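## Task

Fourteen cylinders hide colours on their bottoms, forming seven matching pairs. Work in rounds of two. A matching pair stays colour-up. A non-matching pair must be flipped back colour-down before any further cylinder is touched. Lifting or tipping a cylinder already counts as flipping it, even if it is put straight back. Before either cylinder of a round is returned colour-down, both must have stood colour-up on the table at the same moment, otherwise the task fails. A cylinder from an earlier confirmed pair cannot serve as the partner. The job is complete when all fourteen stand colour-up and the robot has released everything. It fails if, at the end, either gripper (or both together) still grasps a loose object, or if the robot still bears over 20% of any one cylinder's weight. A cylinder may fall over onto the table only if the robot is not touching it as it lands. Anything held in place only by the robot does not count. Nothing may end up off the table.

## Robot and tools

ROBOT AND FRAME. Two arms, left_arm and right_arm, face each other across a table. The names do not refer to image sides. All printed poses share one frame: origin at the table centre, +z up, table surface at z = +0.020 m, and left_arm's base on the +y side. Each gripper's fingers point along its own +x axis and close along its own y axis. The reported end_effector_position lies between the finger pads, about 3-4 cm short of the tips. Orientation is printed as a wxyz quaternion. Reported positions get less accurate the farther an arm reaches.

THE 14-NUMBER ROW. Every motion command is one flat list of 14 numbers, each in [-1, 1]. The first seven belong to left_arm and the last seven to right_arm, each in the order dx, dy, dz, rx, ry, rz, opening. Always send all 14, even when one arm should stay still. dx..rz are an offset, not a pose. They are expressed in that gripper's own axes and measured from the gripper pose printed in the most recent result showing it. Before any such result exists in a scene, and for second or later calls in one reply, they are measured from where the gripper is when the motion begins. Scale: 1.0 = 0.6 m of travel or 180 degrees of turn. rx, ry, rz form a single rotation vector. Opening is absolute, not an offset: +1 is fully open (0.088 m), empty fingers close at about -0.80, and values below that change nothing. Closing fully takes at least about 0.5 s. To grasp, command an opening well below the grip_measured reading; the gap sets squeeze strength (about 34 N per pad at most). Sending all zeros is not a pause: it drives the arm back to the reference pose.

TOOLS.
execute_actions: argument actions, a list holding zero or one item. Empty list: just report the state. An item with rows (1 to 15 rows of 14 numbers) and optional steps (1-15, default 15) plays one row per control step of 1/30 s, repeating the last row if steps outnumber rows. Every row is an offset from the same reference pose, not from the previous row. An item with only steps (up to 300) waits until that many steps have elapsed since the previous result, reply time included. Optional pictures (true/false) toggles images.
move: target is one 14-number row as above; speed is the path's top speed in m/s, 0.002 to 0.5, default 0.25 (rotation up to twice that in rad/s). Both grippers travel straight lines that finish together, taking 0.5-10 s; beyond 10 s they stop short. The opening is sent at the start. Paths do not avoid obstacles or the other arm, and grippers can lag, drift or overshoot speed, especially at full stretch.
wait: seconds, 0 to 10; nothing new is commanded.
zoom_image: camera (cam_high, cam_low, cam_left_wrist, cam_right_wrist) and region [x0, y0, x1, y1] in pixels of that camera's 504x504 image, top-left origin, at most 504x504.
finished_scene: scene, the number of the current scene; ends and grades it irreversibly.

CONTROLLER BEHAVIOUR. Each step the commanded pose is clipped to within 70 mm and 16 degrees of the measured pose, then reached by damped inverse kinematics, favouring position over orientation. After an action ends an arm continues only to its last clipped pose, so long trips need several calls; read the new pose and send the remainder. Joint friction may leave the gripper short or slightly tilted, and tiny moves may not happen; check and correct orientation. Joint ranges (rad): waist ±3.054, shoulder 0 to 3.142, elbow 0 to 2.356, wrist pitch ±1.571, wrist yaw ±1.571, wrist roll ±3.142. While you think, the simulation keeps running but no new command is sent.

READING RESULTS. The state line lists, per arm, position (m), quaternion and velocities (m/s, rad/s). grip_measured shows finger opening on the command scale (readings may be off by about 1 mm). A Hand target line shows where the controller is steering each gripper. move adds a line with its ending (done, off_target, moving, held, fault) and any limits: paced means the pose was clipped, held means a safety check blocked some steps, after which the arm may jump faster than requested. Distance to target is given per gripper. If only one arm is named, the other finished fine. pose unreachable means a clearance check altered or blocked that arm's command; HELD marks the steps affected. MOTOR HOT appears from 50 °C; at 95 °C an OVER-TEMPERATURE FAULT holds the arm, and if it does not cool within 30-60 s the arm and gripper go limp.

CAUTIONS. Keep the arms from colliding or pushing on each other (mounts included). Torque load limits (N m): waist 16.6, shoulder 20.6, elbow 20.5, wrist pitch 5.42, wrist yaw 5.4, wrist roll 5.07; reaching one freezes that arm for 10 s and cancels the rest of the call. Carried weight counts toward them. Fast contact and targets set deep past a contact push hard; approach slowly. Avoid fast closes, which can overpress. Avoid drops, slips, slams and knocking cylinders over or off the table. Loose objects may occasionally be nudged by an outside push. Finish with both grippers open and clear of every cylinder.

Each tool is called after ">>>" as name(argument=value, ...) on one line, values as JSON.

## Session

>>> execute_actions(actions=[])

Scene clock: 0.00 s of 17941.00 s.
left_arm: end_effector_position=(+0.1080, +0.1555, +0.4612) grip_measured=+0.831 end_effector_quat_wxyz=(+0.701, -0.023, -0.021, -0.712) end_effector_velocity=(-0.002, -0.001, -0.003) end_effector_angular_velocity=(+0.003, +0.007, -0.010) | right_arm: end_effector_position=(-0.2718, -0.5317, +0.3835) grip_measured=+0.821 end_effector_quat_wxyz=(+0.175, +0.194, +0.706, +0.658) end_effector_velocity=(-0.000, +0.000, -0.003) end_effector_angular_velocity=(+0.017, -0.023, +0.005)
Joint positions: left_arm=[-0.005  0.845  0.658  0.25   0.002 -0.002  0.08 ] | right_arm=[1.616 1.618 1.004 0.631 1.03  1.63  0.079]
Joint velocities: left_arm=[-0.002  0.002 -0.007  0.007  0.007 -0.007  0.   ] | right_arm=[-0.002 -0.002 -0.002 -0.022 -0.007 -0.007  0.   ]
Heat: left arm: hottest wrist yaw 24 °C (+0.0 °C/min); right arm: hottest wrist pitch 24 °C (+0.0 °C/min).
Hand target (left_arm): +0.108, +0.155, +0.461; +0.701, -0.023, -0.021, -0.712
Hand target (right_arm): -0.272, -0.532, +0.383; +0.175, +0.194, +0.706, +0.658

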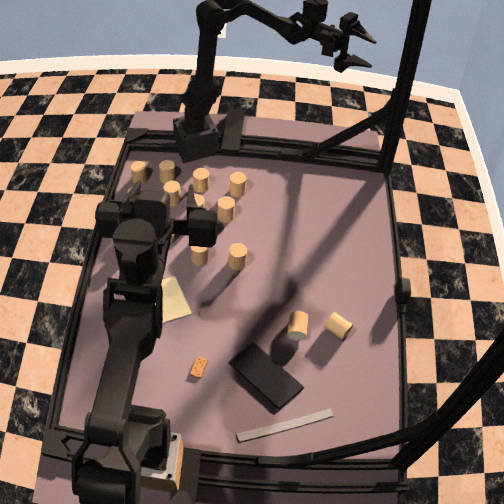

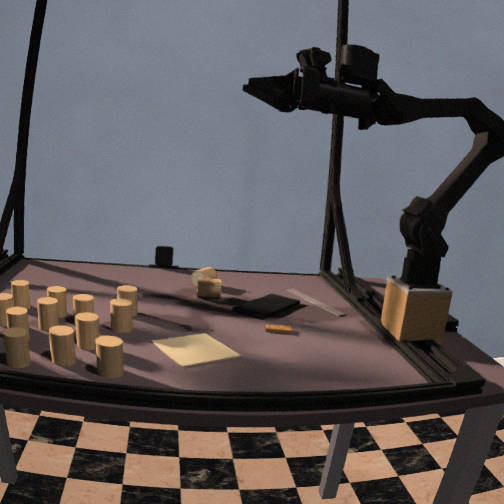

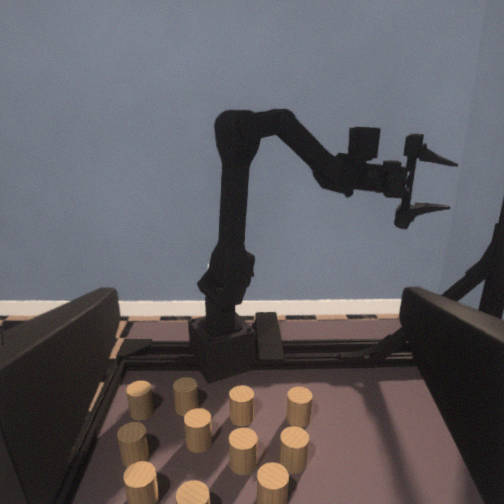

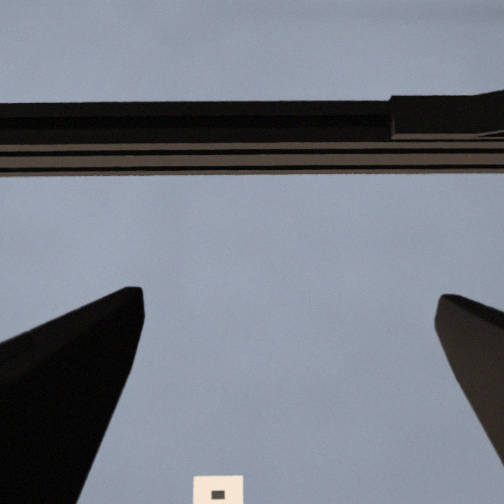

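>>> move(target=[-0.2,-0.5,-0.2,0,0.2,0.2,1,0,0,0,0,0,0,1])

>>> zoom_image(camera="cam_high", region=[60,110,300,350])

Scene clock: 66.87 s of 17941.00 s.
left_arm: end_effector_position=(-0.1885, +0.2723, +0.3331) grip_measured=+0.994 end_effector_quat_wxyz=(+0.792, +0.174, +0.244, -0.533) end_effector_velocity=(-0.000, +0.000, +0.003) end_effector_angular_velocity=(-0.014, +0.017, +0.009) | right_arm: end_effector_position=(-0.2718, -0.5317, +0.3835) grip_measured=+0.984 end_effector_quat_wxyz=(+0.175, +0.194, +0.706, +0.658) end_effector_velocity=(-0.000, +0.000, -0.001) end_effector_angular_velocity=(+0.010, -0.010, +0.005)
Joint positions: left_arm=[-1.326  1.963  1.74  -1.569 -0.945 -1.822  0.088] | right_arm=[1.616 1.618 1.004 0.631 1.03  1.63  0.087]
Joint velocities: left_arm=[-0.002 -0.002  0.007 -0.007 -0.007 -0.022 -0.   ] | right_arm=[-0.002 -0.002 -0.002 -0.007 -0.007 -0.007 -0.   ]
Heat: left arm: hottest wrist pitch 27 °C (+3.0 °C/min); right arm: hottest elbow 28 °C (+4.0 °C/min).
Hand target (left_arm): -0.191, +0.272, +0.333; +0.791, +0.173, +0.246, -0.532
Hand target (right_arm): -0.272, -0.532, +0.384; +0.175, +0.194, +0.706, +0.658
Off the commanded pose (left_arm): 0.002 m, 14 deg.
Off the commanded pose (right_arm): 0.000 m, 0 deg.
joint sent to its limit (left arm) — the command would take joint 4 (wrist pitch) past its lower limit, so that joint was sent only as far as its limit.
After step 90, 61.60 s passed at rest.
move: off_target (left_arm)

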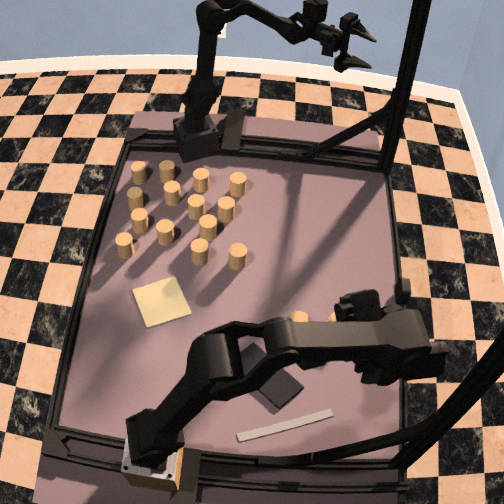

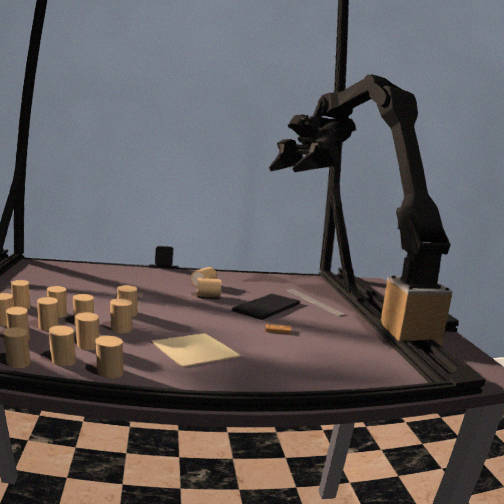

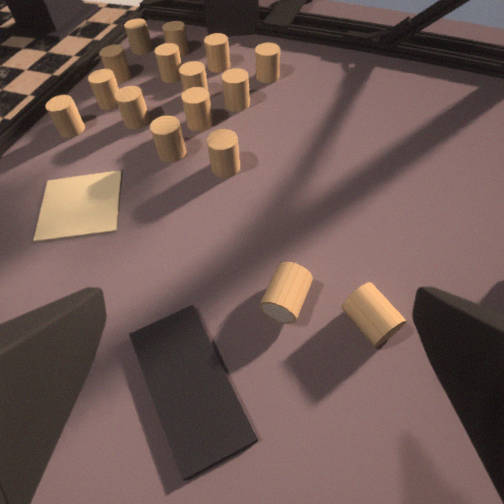

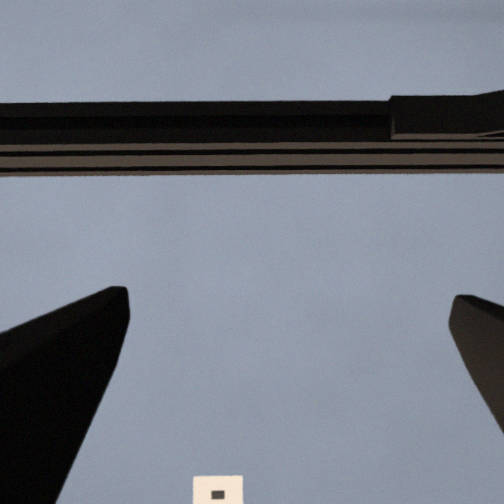

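Region (60, 110, 300, 350) of cam_high's 504x504 image, scaled by 2.100, with more detail than that image has.

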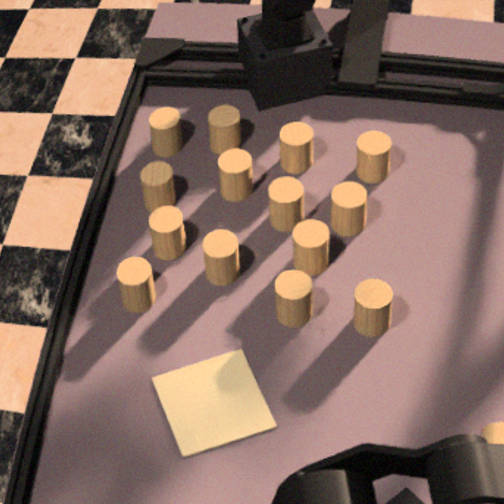

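>>> move(target=[0,0,0,0,0,0,1,-0.153,-0.05,0.63,-0.519,0,0,1], speed=0.4)

Scene clock: 98.77 s of 17941.00 s.
left_arm: end_effector_position=(-0.1887, +0.2724, +0.3328) grip_measured=+0.994 end_effector_quat_wxyz=(+0.792, +0.174, +0.244, -0.532) end_effector_velocity=(+0.002, +0.001, +0.000) end_effector_angular_velocity=(-0.006, -0.008, +0.000) | right_arm: end_effector_position=(-0.0022, -0.2571, +0.3345) grip_measured=+0.984 end_effector_quat_wxyz=(+0.262, +0.007, -0.007, +0.965) end_effector_velocity=(-0.001, -0.002, -0.002) end_effector_angular_velocity=(+0.007, -0.015, +0.024)
Joint positions: left_arm=[-1.326  1.964  1.74  -1.569 -0.944 -1.822  0.088] | right_arm=[-0.246  0.561  0.241  0.346 -0.83   0.009  0.087]
Joint velocities: left_arm=[-0.002 -0.002 -0.007 -0.007 -0.007 -0.007 -0.   ] | right_arm=[-0.012  0.007  0.002 -0.007 -0.037 -0.022  0.   ]
Heat: left arm: hottest shoulder 27 °C (+1.0 °C/min); right arm: hottest elbow 29 °C (+2.0 °C/min).
Hand target (left_arm): -0.188, +0.272, +0.333; +0.792, +0.174, +0.244, -0.533
Hand target (right_arm): -0.002, -0.257, +0.330; +0.261, +0.004, -0.003, +0.965
Off the commanded pose (left_arm): 0.000 m, 0 deg.
Off the commanded pose (right_arm): 0.010 m, 1 deg.
After step 90, 26.23 s passed at rest.
move: off_target (right_arm)

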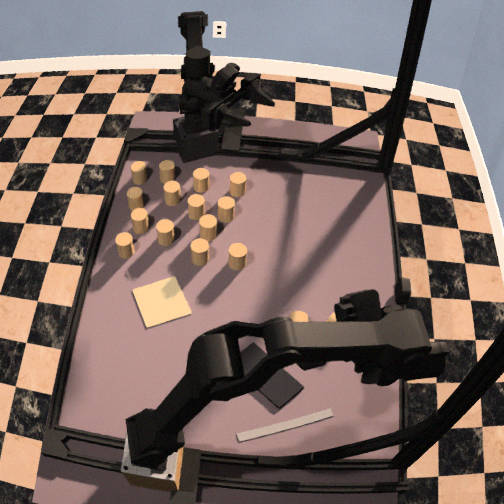

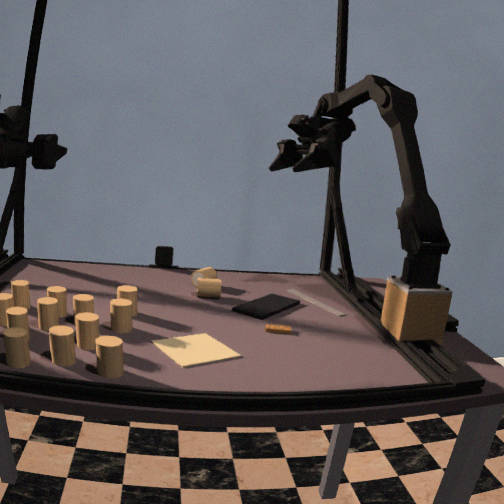

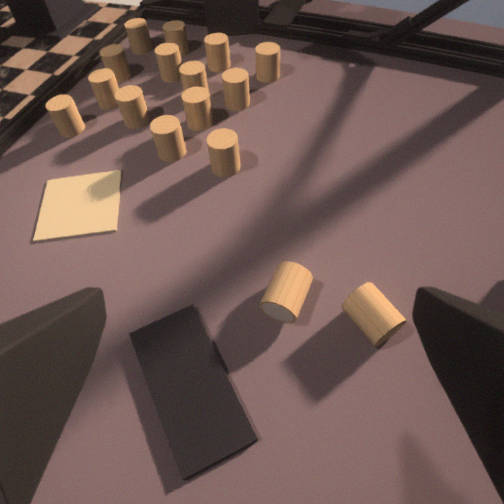

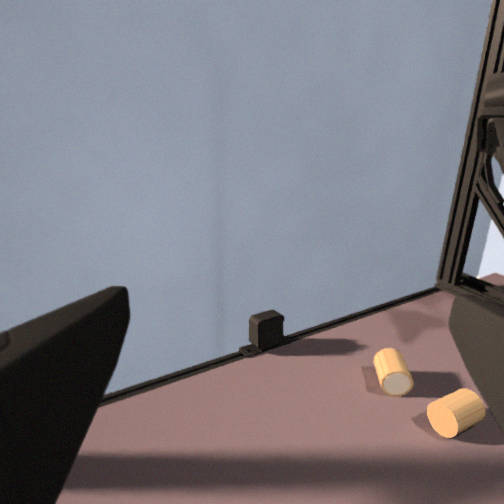

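>>> move(target=[0,0,0,0,0,0,1,-0.142,-0.193,-0.158,0.258,0.45,-0.258,1], speed=0.4)

Scene clock: 109.27 s of 17941.00 s.
left_arm: end_effector_position=(-0.1886, +0.2724, +0.3326) grip_measured=+0.994 end_effector_quat_wxyz=(+0.792, +0.175, +0.244, -0.532) end_effector_velocity=(+0.002, -0.001, +0.005) end_effector_angular_velocity=(-0.023, -0.002, -0.003) | right_arm: end_effector_position=(+0.1280, -0.2011, +0.2381) grip_measured=+0.984 end_effector_quat_wxyz=(+0.502, -0.488, +0.501, +0.508) end_effector_velocity=(-0.000, -0.001, +0.000) end_effector_angular_velocity=(-0.008, +0.007, +0.005)
Joint positions: left_arm=[-1.326  1.964  1.74  -1.569 -0.944 -1.822  0.088] | right_arm=[-0.37   1.455  1.153 -1.246 -0.016  0.094  0.087]
Joint velocities: left_arm=[-0.002 -0.007 -0.002 -0.007 -0.022 -0.007  0.   ] | right_arm=[-0.002  0.002  0.002 -0.007 -0.007 -0.007  0.   ]
Heat: left arm: hottest shoulder 28 °C (+1.0 °C/min); right arm: hottest elbow 30 °C (+3.0 °C/min).
Hand target (left_arm): -0.189, +0.272, +0.333; +0.792, +0.174, +0.244, -0.532
Hand target (right_arm): +0.129, -0.198, +0.239; +0.505, -0.488, +0.501, +0.506
Off the commanded pose (left_arm): 0.000 m, 0 deg.
Off the commanded pose (right_arm): 0.003 m, 1 deg.
After step 90, 4.73 s passed at rest.
move: done

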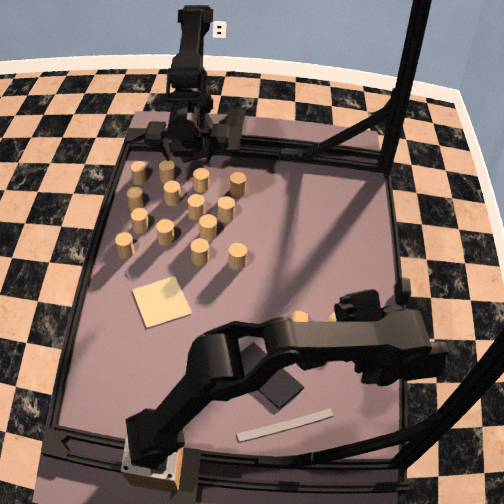

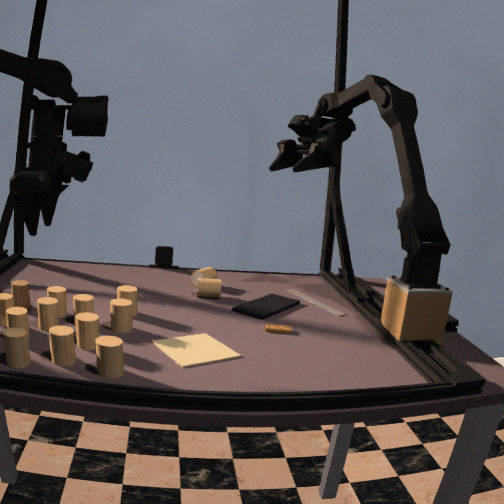

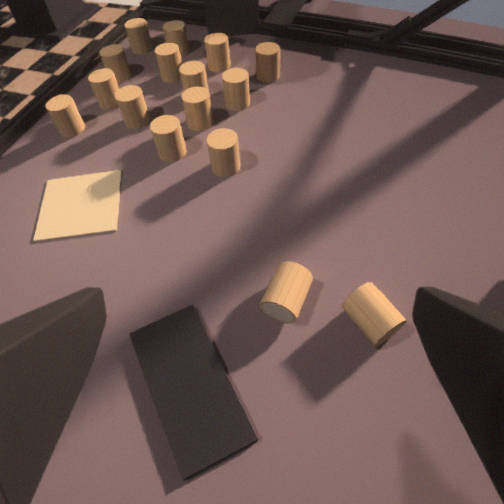

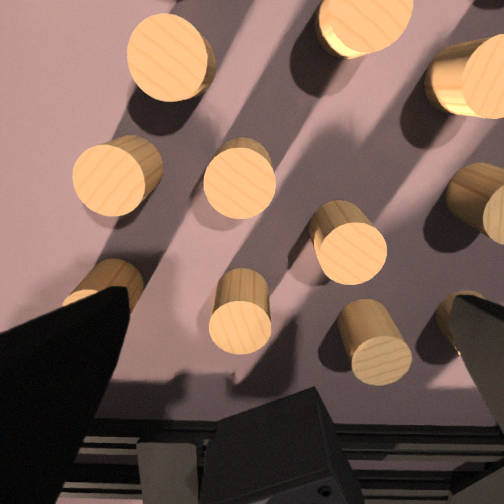

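>>> move(target=[0,0,0,0,0,0,1,0,-0.067,0.133,0,0,0,1])

Scene clock: 116.57 s of 17941.00 s.
left_arm: end_effector_position=(-0.1886, +0.2724, +0.3326) grip_measured=+0.994 end_effector_quat_wxyz=(+0.792, +0.175, +0.244, -0.532) end_effector_velocity=(+0.000, +0.000, +0.002) end_effector_angular_velocity=(-0.004, -0.010, -0.008) | right_arm: end_effector_position=(+0.1678, -0.1244, +0.2394) grip_measured=+0.984 end_effector_quat_wxyz=(+0.504, -0.489, +0.500, +0.507) end_effector_velocity=(-0.000, -0.001, -0.002) end_effector_angular_velocity=(-0.011, +0.008, +0.020)
Joint positions: left_arm=[-1.326  1.964  1.74  -1.569 -0.944 -1.822  0.088] | right_arm=[-0.514  1.744  1.455 -1.26  -0.016 -0.05   0.087]
Joint velocities: left_arm=[-0.002 -0.002  0.002 -0.007 -0.007  0.007 -0.   ] | right_arm=[-0.002  0.007  0.002 -0.007 -0.007 -0.022 -0.   ]
Heat: left arm: hottest shoulder 28 °C (+1.0 °C/min); right arm: hottest elbow 30 °C (+2.0 °C/min).
Hand target (left_arm): -0.189, +0.272, +0.333; +0.792, +0.174, +0.244, -0.532
Hand target (right_arm): +0.168, -0.121, +0.239; +0.503, -0.488, +0.501, +0.508
Off the commanded pose (left_arm): 0.000 m, 0 deg.
Off the commanded pose (right_arm): 0.003 m, 0 deg.
After step 90, 3.37 s passed at rest.
move: done

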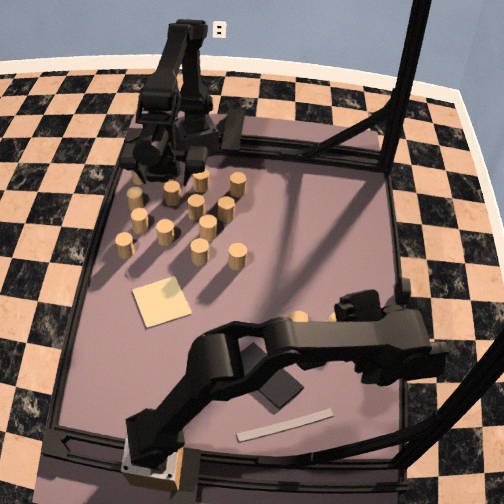

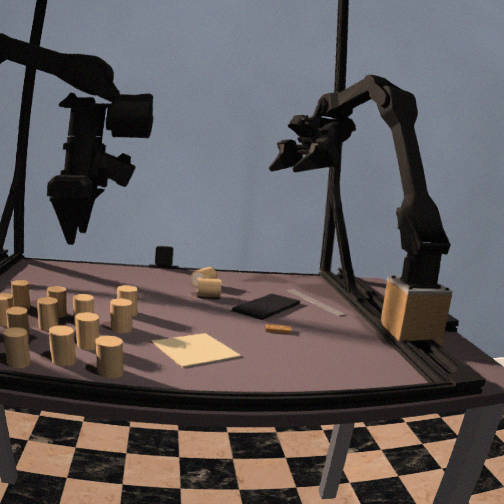

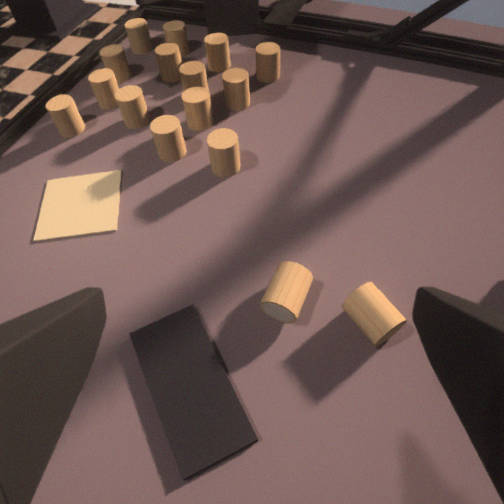

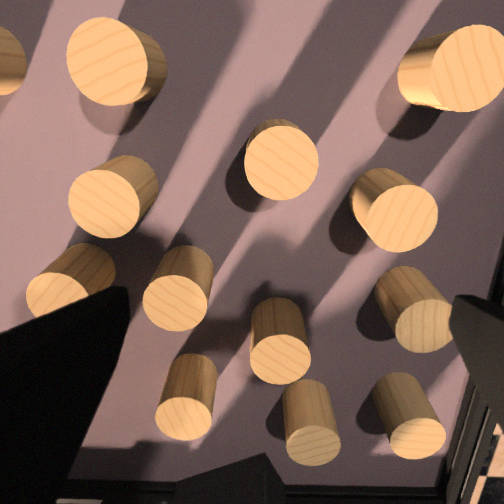

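>>> move(target=[0.772,0.503,0.035,0.008,-0.083,-0.027,0.7,0.15,0.263,0.11,-0.113,0.117,-0.019,0.6], speed=0.3)

Scene clock: 163.30 s of 17941.00 s.
left_arm: end_effector_position=(+0.2450, +0.0210, +0.0973) grip_measured=+0.700 end_effector_quat_wxyz=(+0.792, +0.104, +0.132, -0.586) end_effector_velocity=(+0.000, -0.000, -0.001) end_effector_angular_velocity=(-0.004, +0.004, +0.007) | right_arm: end_effector_position=(+0.0101, -0.0584, +0.1552) grip_measured=+0.600 end_effector_quat_wxyz=(+0.339, -0.655, +0.463, +0.492) end_effector_velocity=(-0.001, +0.002, -0.001) end_effector_angular_velocity=(+0.005, +0.007, -0.012)
Joint positions: left_arm=[ 0.29   2.391  0.776  1.277 -0.017  0.005  0.073] | right_arm=[-0.11   2.45   2.156 -1.566 -0.01  -0.005  0.068]
Joint velocities: left_arm=[-0.002  0.007  0.002  0.007 -0.007 -0.007 -0.   ] | right_arm=[-0.002  0.002  0.002  0.007 -0.007  0.007 -0.   ]
Heat: left arm: hottest shoulder 30 °C (+3.0 °C/min); right arm: hottest elbow 32 °C (+3.0 °C/min).
Hand target (left_arm): +0.245, +0.019, +0.096; +0.792, +0.104, +0.130, -0.587
Hand target (right_arm): +0.009, -0.057, +0.152; -0.337, +0.655, -0.465, -0.491
Off the commanded pose (left_arm): 0.009 m, 1 deg.
Off the commanded pose (right_arm): 0.004 m, 3 deg.
joint sent to its limit (right arm) — the command would take joint 4 (wrist pitch) past its lower limit, so that joint was sent only as far as its limit.
After step 90, 41.33 s passed at rest.
move: off_target (left_arm, right_arm)

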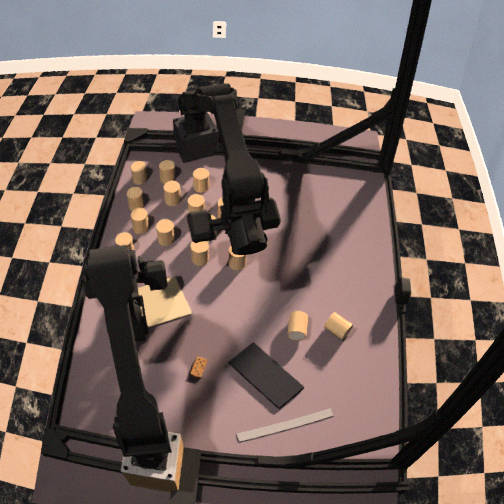

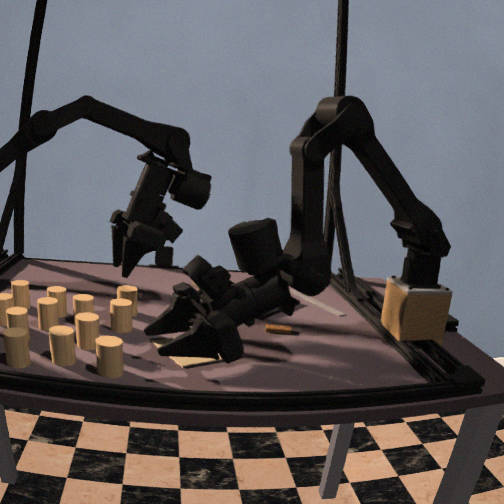

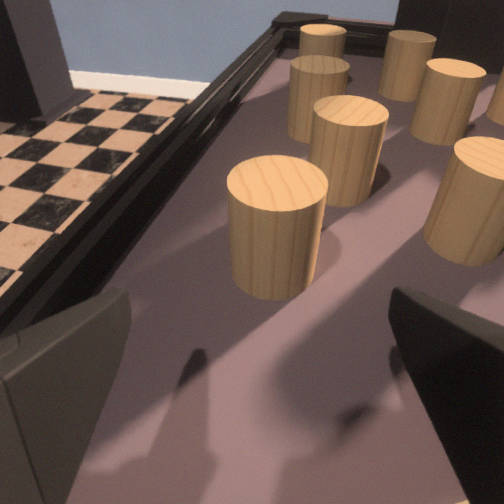

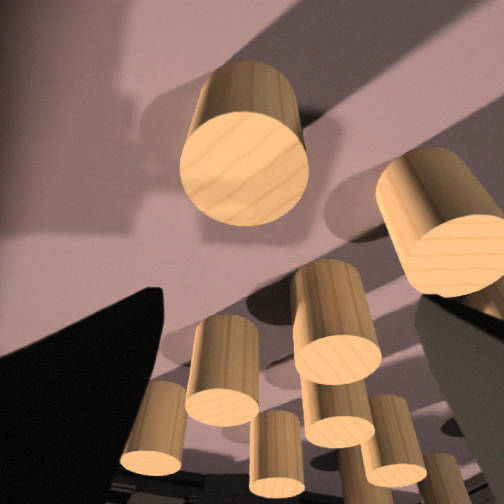

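>>> move(target=[0.149,-0.013,-0.022,0,0,0,0.7,0.132,0.018,0.053,0,0.019,0,0.6], speed=0.1)

Scene clock: 175.10 s of 17941.00 s.
left_arm: end_effector_position=(+0.2622, -0.0563, +0.0586) grip_measured=+0.700 end_effector_quat_wxyz=(+0.793, +0.101, +0.131, -0.586) end_effector_velocity=(-0.002, -0.002, -0.001) end_effector_angular_velocity=(-0.000, +0.010, -0.007) | right_arm: end_effector_position=(-0.0011, -0.0564, +0.0733) grip_measured=+0.600 end_effector_quat_wxyz=(+0.326, -0.670, +0.472, +0.471) end_effector_velocity=(-0.000, -0.001, +0.002) end_effector_angular_velocity=(-0.011, +0.021, -0.008)
Joint positions: left_arm=[ 0.278  2.633  1.188  1.111 -0.028 -0.003  0.073] | right_arm=[-0.088  2.623  2.132 -1.431 -0.015  0.016  0.068]
Joint velocities: left_arm=[-0.002  0.002  0.007 -0.007  0.007 -0.007 -0.   ] | right_arm=[-0.007 -0.002  0.002 -0.007 -0.022 -0.007 -0.   ]
Heat: left arm: hottest shoulder 30 °C (+2.0 °C/min); right arm: hottest elbow 32 °C (+2.0 °C/min).
Hand target (left_arm): +0.261, -0.057, +0.055; +0.793, +0.104, +0.132, -0.586
Hand target (right_arm): -0.003, -0.055, +0.070; -0.325, +0.669, -0.473, -0.472
Off the commanded pose (left_arm): 0.004 m, 0 deg.
Off the commanded pose (right_arm): 0.004 m, 0 deg.
After step 90, 7.50 s passed at rest.
move: done

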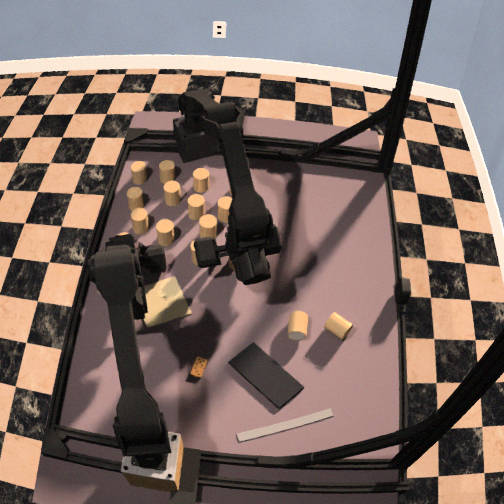

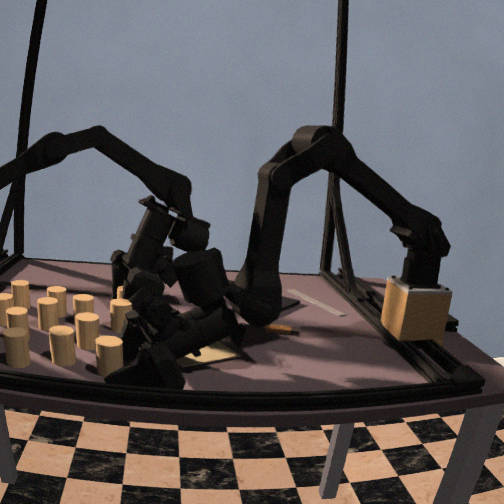

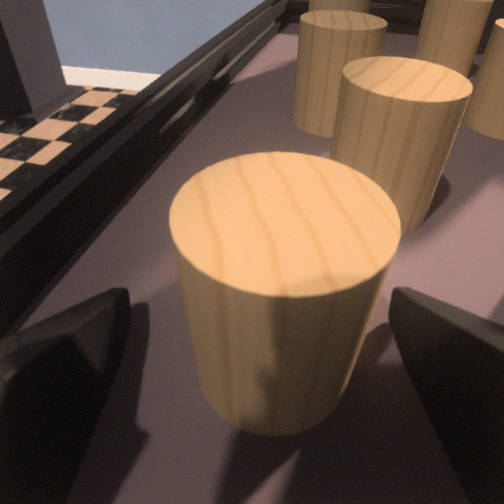

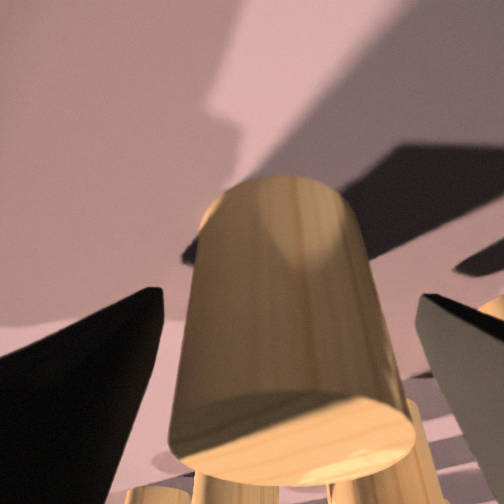

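>>> move(target=[0.015,-0.008,0.014,0,0,0,0.7,0,0,0.015,0,0,0,0.6], speed=0.05)

>>> move(target=[0,0,0,0,0,0,-0.15,0,0,0,0,0,0,-0.15])

Scene clock: 182.73 s of 17941.00 s.
left_arm: end_effector_position=(+0.2609, -0.0650, +0.0600) grip_measured=+0.700 end_effector_quat_wxyz=(+0.792, +0.103, +0.136, -0.586) end_effector_velocity=(-0.000, -0.001, +0.001) end_effector_angular_velocity=(+0.001, +0.005, +0.007) | right_arm: end_effector_position=(-0.0039, -0.0493, +0.0743) grip_measured=+0.600 end_effector_quat_wxyz=(+0.327, -0.669, +0.471, +0.473) end_effector_velocity=(-0.000, -0.005, +0.004) end_effector_angular_velocity=(-0.027, -0.006, -0.007)
Joint positions: left_arm=[ 0.27   2.633  1.226  1.064 -0.035 -0.008  0.073] | right_arm=[-0.088  2.656  2.203 -1.463 -0.015  0.016  0.068]
Joint velocities: left_arm=[-0.002 -0.002  0.002 -0.007 -0.007 -0.007 -0.   ] | right_arm=[ 0.002  0.002  0.012 -0.037 -0.007  0.007 -0.   ]
Heat: left arm: hottest shoulder 31 °C (+2.0 °C/min); right arm: hottest elbow 32 °C (+2.0 °C/min).
Hand target (left_arm): +0.261, -0.068, +0.064; +0.793, +0.101, +0.131, -0.586
Hand target (right_arm): -0.004, -0.048, +0.070; -0.326, +0.670, -0.472, -0.471
Off the commanded pose (left_arm): 0.005 m, 1 deg.
Off the commanded pose (right_arm): 0.004 m, 0 deg.
After step 90, 3.90 s passed at rest.
move: done

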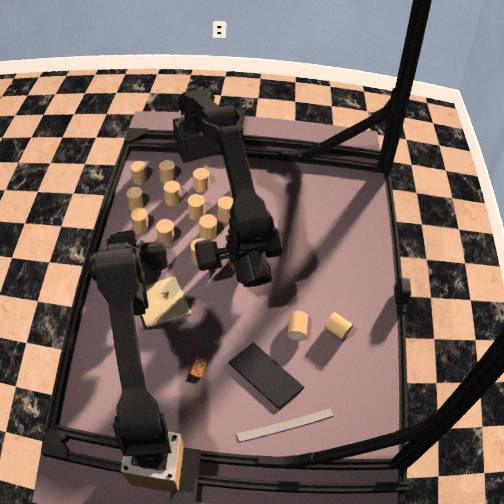

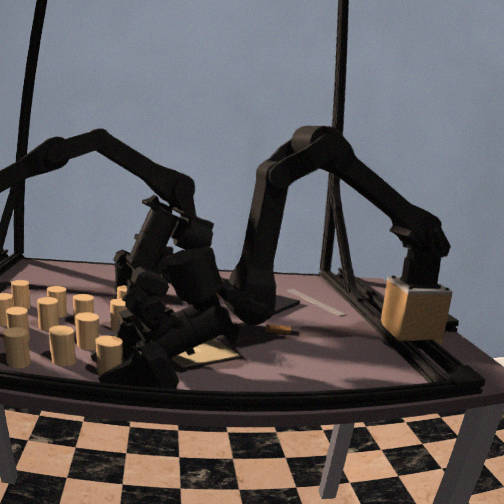

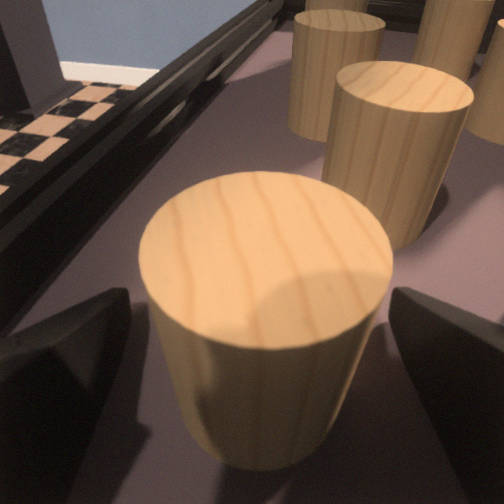

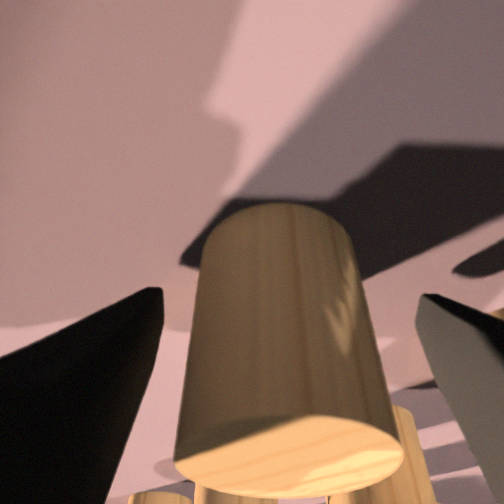

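Scene clock: 183.23 s of 17941.00 s.
left_arm: end_effector_position=(+0.2609, -0.0650, +0.0600) grip_measured=-0.010 end_effector_quat_wxyz=(+0.792, +0.103, +0.136, -0.586) end_effector_velocity=(-0.001, +0.002, -0.004) end_effector_angular_velocity=(+0.020, +0.010, +0.007) | right_arm: end_effector_position=(-0.0038, -0.0494, +0.0743) grip_measured=-0.002 end_effector_quat_wxyz=(+0.327, -0.669, +0.471, +0.473) end_effector_velocity=(+0.002, -0.005, +0.002) end_effector_angular_velocity=(-0.025, +0.006, +0.016)
Joint positions: left_arm=[ 0.27   2.633  1.226  1.064 -0.036 -0.008  0.039] | right_arm=[-0.088  2.657  2.204 -1.464 -0.015  0.016  0.039]
Joint velocities: left_arm=[-0.002 -0.002 -0.002 -0.022 -0.007 -0.007  0.   ] | right_arm=[-0.002 -0.002 -0.002 -0.022 -0.007 -0.022 -0.   ]
Heat: left arm: hottest shoulder 31 °C (+2.0 °C/min); right arm: hottest elbow 32 °C (+2.0 °C/min).
Hand target (left_arm): +0.261, -0.065, +0.060; +0.792, +0.103, +0.136, -0.586
Hand target (right_arm): -0.004, -0.049, +0.074; -0.327, +0.669, -0.471, -0.473
Off the commanded pose (left_arm): 0.000 m, 0 deg.
Off the commanded pose (right_arm): 0.000 m, 0 deg.
move: done

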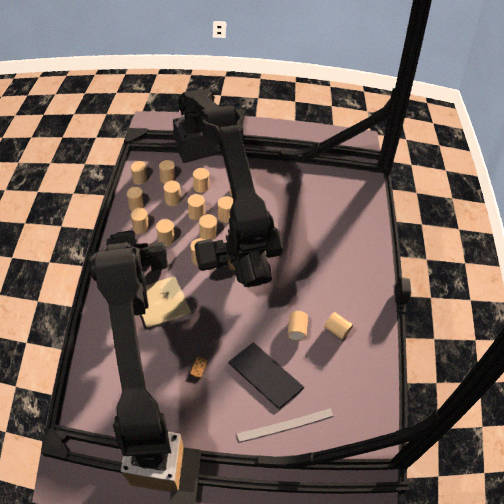

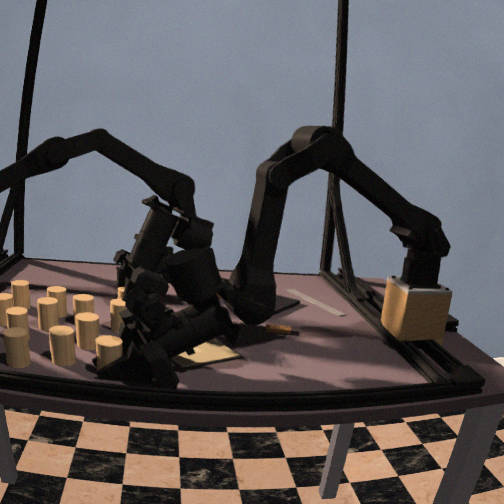

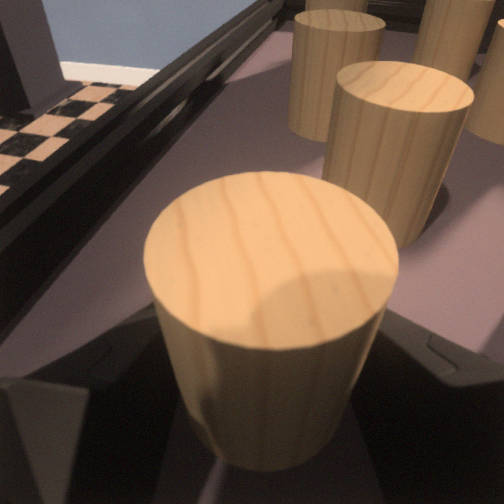

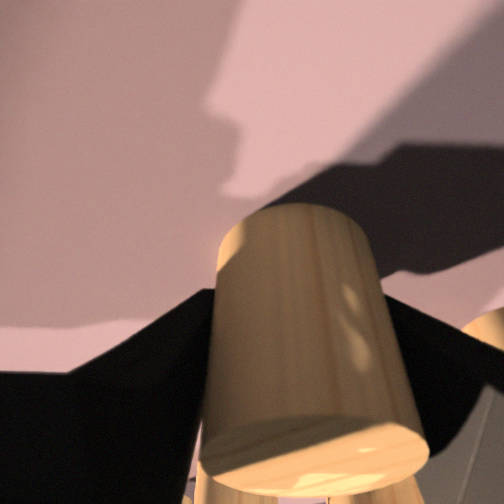

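>>> execute_actions(actions=[{"rows":[[0,0,0,0,0,0,-0.3,0,0,0,0,0,0,-0.3],[0,0,0,0,0,0,-0.3,0,0,0,0,0,0,-0.3],[-0.017,0,0.047,0,0,0,-0.3,-0.032,0,-0.012,0,0,0,-0.3],[-0.017,0,0.047,0,0,0,-0.3,-0.032,0,-0.012,0,0,0,-0.3],[-0.034,0,0.094,0,0,0,-0.3,-0.063,0,-0.023,0,0,0,-0.3]],"steps":15}], pictures=false)

>>> move(target=[-0.235,-0.305,-0.112,0.15,0.49,-0.07,-0.3,0.111,0.455,-0.139,-0.237,-0.475,0.11,-0.3], speed=0.4)

Scene clock: 205.40 s of 17941.00 s.
left_arm: end_effector_position=(+0.2618, -0.0681, +0.1210) grip_measured=-0.011 end_effector_quat_wxyz=(+0.793, +0.100, +0.133, -0.586) end_effector_velocity=(-0.008, +0.029, -0.050) end_effector_angular_velocity=(+0.194, +0.042, +0.002) | right_arm: end_effector_position=(-0.0025, -0.0527, +0.1055) grip_measured=-0.002 end_effector_quat_wxyz=(+0.324, -0.672, +0.473, +0.469) end_effector_velocity=(+0.004, -0.004, +0.002) end_effector_angular_velocity=(-0.021, -0.007, +0.021)
Joint positions: left_arm=[ 0.27   2.436  1.173  0.929 -0.036 -0.008  0.038] | right_arm=[-0.088  2.62   2.255 -1.564 -0.015  0.016  0.039]
Joint velocities: left_arm=[-0.002 -0.002 -0.076 -0.125 -0.007  0.007 -0.   ] | right_arm=[-0.002 -0.002 -0.002 -0.022  0.007 -0.022 -0.   ]
Heat: left arm: hottest shoulder 34 °C (+4.0 °C/min); right arm: hottest shoulder 36 °C (+5.0 °C/min).
Hand target (left_arm): +0.261, -0.065, +0.120; +0.792, +0.103, +0.136, -0.586
Hand target (right_arm): -0.004, -0.050, +0.114; -0.329, +0.666, -0.470, -0.476
Off the commanded pose (left_arm): 0.004 m, 1 deg.
Off the commanded pose (right_arm): 0.010 m, 1 deg.
joint sent to its limit (right arm) — the command would take joint 4 (wrist pitch) past its lower limit, so that joint was sent only as far as its limit.
Steps of this call (steps 1 to 650: nothing new was sent; steps 651 to 665: all 15 steps of this action). Readings (end_effector_position):
651: left_arm (+0.2609, -0.0649, +0.0596) | right_arm (-0.0037, -0.0496, +0.0740)
652: left_arm (+0.2609, -0.0649, +0.0596) | right_arm (-0.0037, -0.0496, +0.0740)
654: left_arm (+0.2605, -0.0632, +0.0638) | right_arm (-0.0027, -0.0523, +0.0770)
658: left_arm (+0.2604, -0.0631, +0.0936) | right_arm (-0.0011, -0.0565, +0.0910)
665: the state above

Scene clock: 208.40 s of 17941.00 s.
left_arm: end_effector_position=(+0.0392, +0.0326, +0.1010) grip_measured=-0.009 end_effector_quat_wxyz=(+0.379, +0.620, +0.522, -0.447) end_effector_velocity=(-0.002, +0.001, +0.002) end_effector_angular_velocity=(+0.004, +0.009, -0.007) | right_arm: end_effector_position=(-0.2219, -0.2449, +0.0772) grip_measured=-0.002 end_effector_quat_wxyz=(+0.226, -0.168, +0.053, +0.958) end_effector_velocity=(+0.001, -0.001, -0.002) end_effector_angular_velocity=(-0.010, +0.002, +0.002)
Joint positions: left_arm=[-0.159  2.729  2.352 -1.512 -0.004  0.001  0.039] | right_arm=[ 0.602  2.314  0.587  1.374 -0.051  0.008  0.039]
Joint velocities: left_arm=[-0.002 -0.002  0.002 -0.007  0.007  0.007  0.   ] | right_arm=[-0.002  0.007 -0.002  0.007 -0.007  0.007 -0.   ]
Heat: left arm: hottest shoulder 35 °C (+5.0 °C/min); right arm: hottest shoulder 37 °C (+5.0 °C/min).
Hand target (left_arm): +0.039, +0.031, +0.100; +0.378, +0.619, +0.522, -0.448
Hand target (right_arm): -0.223, -0.245, +0.075; +0.226, -0.168, +0.051, +0.958
Off the commanded pose (left_arm): 0.003 m, 2 deg.
Off the commanded pose (right_arm): 0.005 m, 1 deg.
joint sent to its limit (left arm) — the command would take joint 3 (elbow) past its upper limit, so that joint was sent only as far as its limit.
move: done

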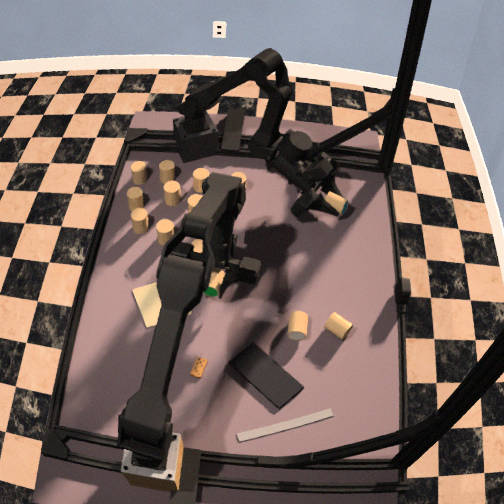

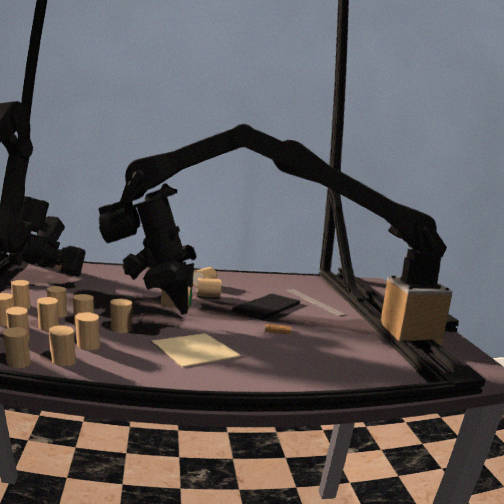

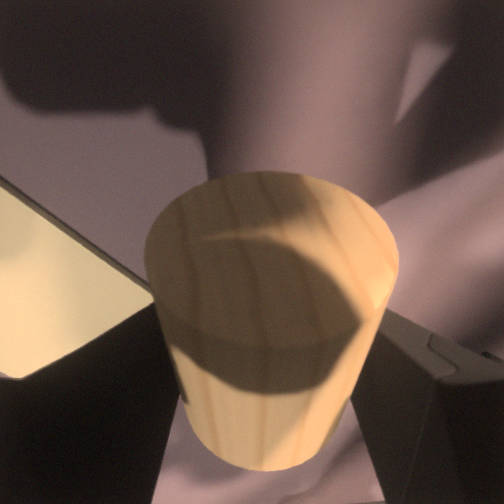

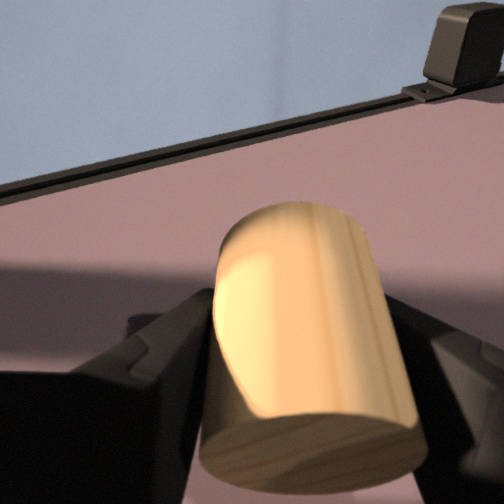

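>>> move(target=[0.087,-0.006,-0.125,0.422,0.007,0.146,-0.3,-0.038,-0.165,-0.044,0.158,0,-0.435,-0.3], speed=0.4)

>>> zoom_image(camera="cam_low", region=[0,200,300,380])

Scene clock: 229.87 s of 17941.00 s.
left_arm: end_effector_position=(+0.0506, +0.1194, +0.0711) grip_measured=-0.011 end_effector_quat_wxyz=(-0.003, +0.819, +0.004, -0.574) end_effector_velocity=(+0.001, +0.003, +0.000) end_effector_angular_velocity=(+0.002, -0.011, +0.017) | right_arm: end_effector_position=(-0.1492, -0.1716, +0.0593) grip_measured=-0.002 end_effector_quat_wxyz=(+0.805, -0.106, +0.156, +0.563) end_effector_velocity=(+0.002, +0.002, -0.001) end_effector_angular_velocity=(-0.014, -0.012, -0.015)
Joint positions: left_arm=[-0.302  2.247  1.305 -0.748 -0.327  1.238  0.038] | right_arm=[ 0.724  2.422  1.257 -0.307  1.189  1.469  0.039]
Joint velocities: left_arm=[-0.002 -0.002 -0.007 -0.007 -0.007 -0.022 -0.   ] | right_arm=[-0.007  0.007  0.022 -0.051 -0.007  0.022 -0.   ]
Heat: left arm: hottest shoulder 38 °C (+8.1 °C/min); right arm: hottest shoulder 34 °C (+2.0 °C/min).
Hand target (left_arm): +0.050, +0.119, +0.075; +0.001, +0.818, -0.001, -0.575
Hand target (right_arm): -0.150, -0.170, +0.057; +0.807, -0.105, +0.154, +0.561
Off the commanded pose (left_arm): 0.004 m, 1 deg.
Off the commanded pose (right_arm): 0.002 m, 1 deg.
move: done

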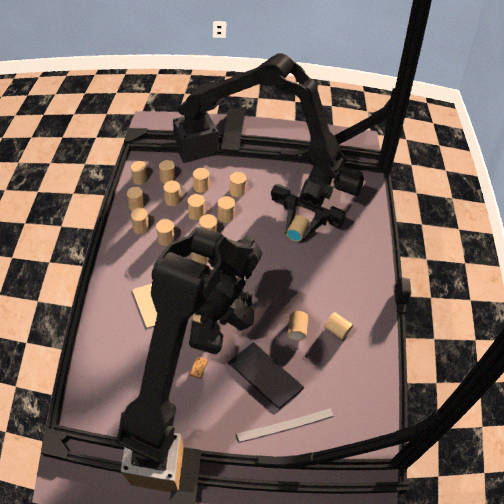

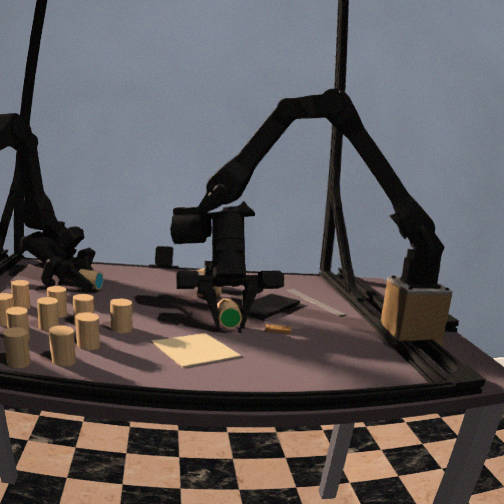

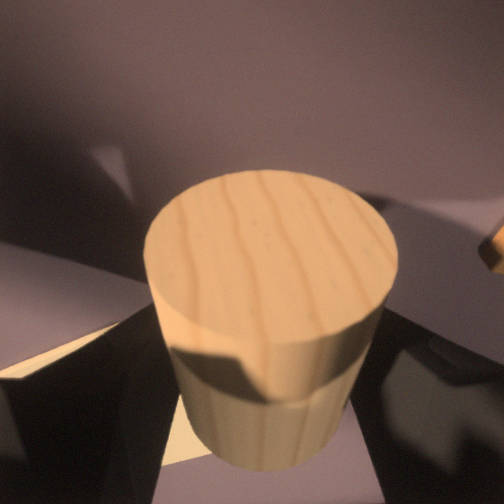

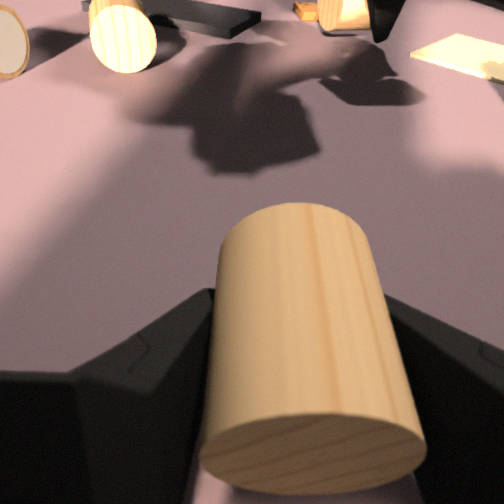

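Region (0, 200, 300, 380) of cam_low's 504x504 image, scaled by 1.680, with more detail than that image has; it fills the top 302 rows of this view, and the rest is white.

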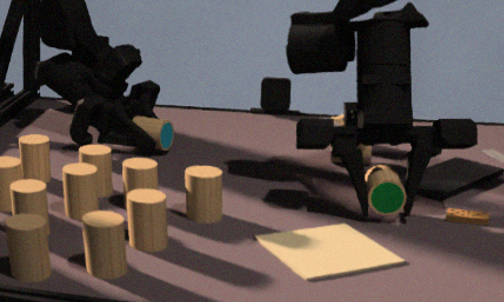

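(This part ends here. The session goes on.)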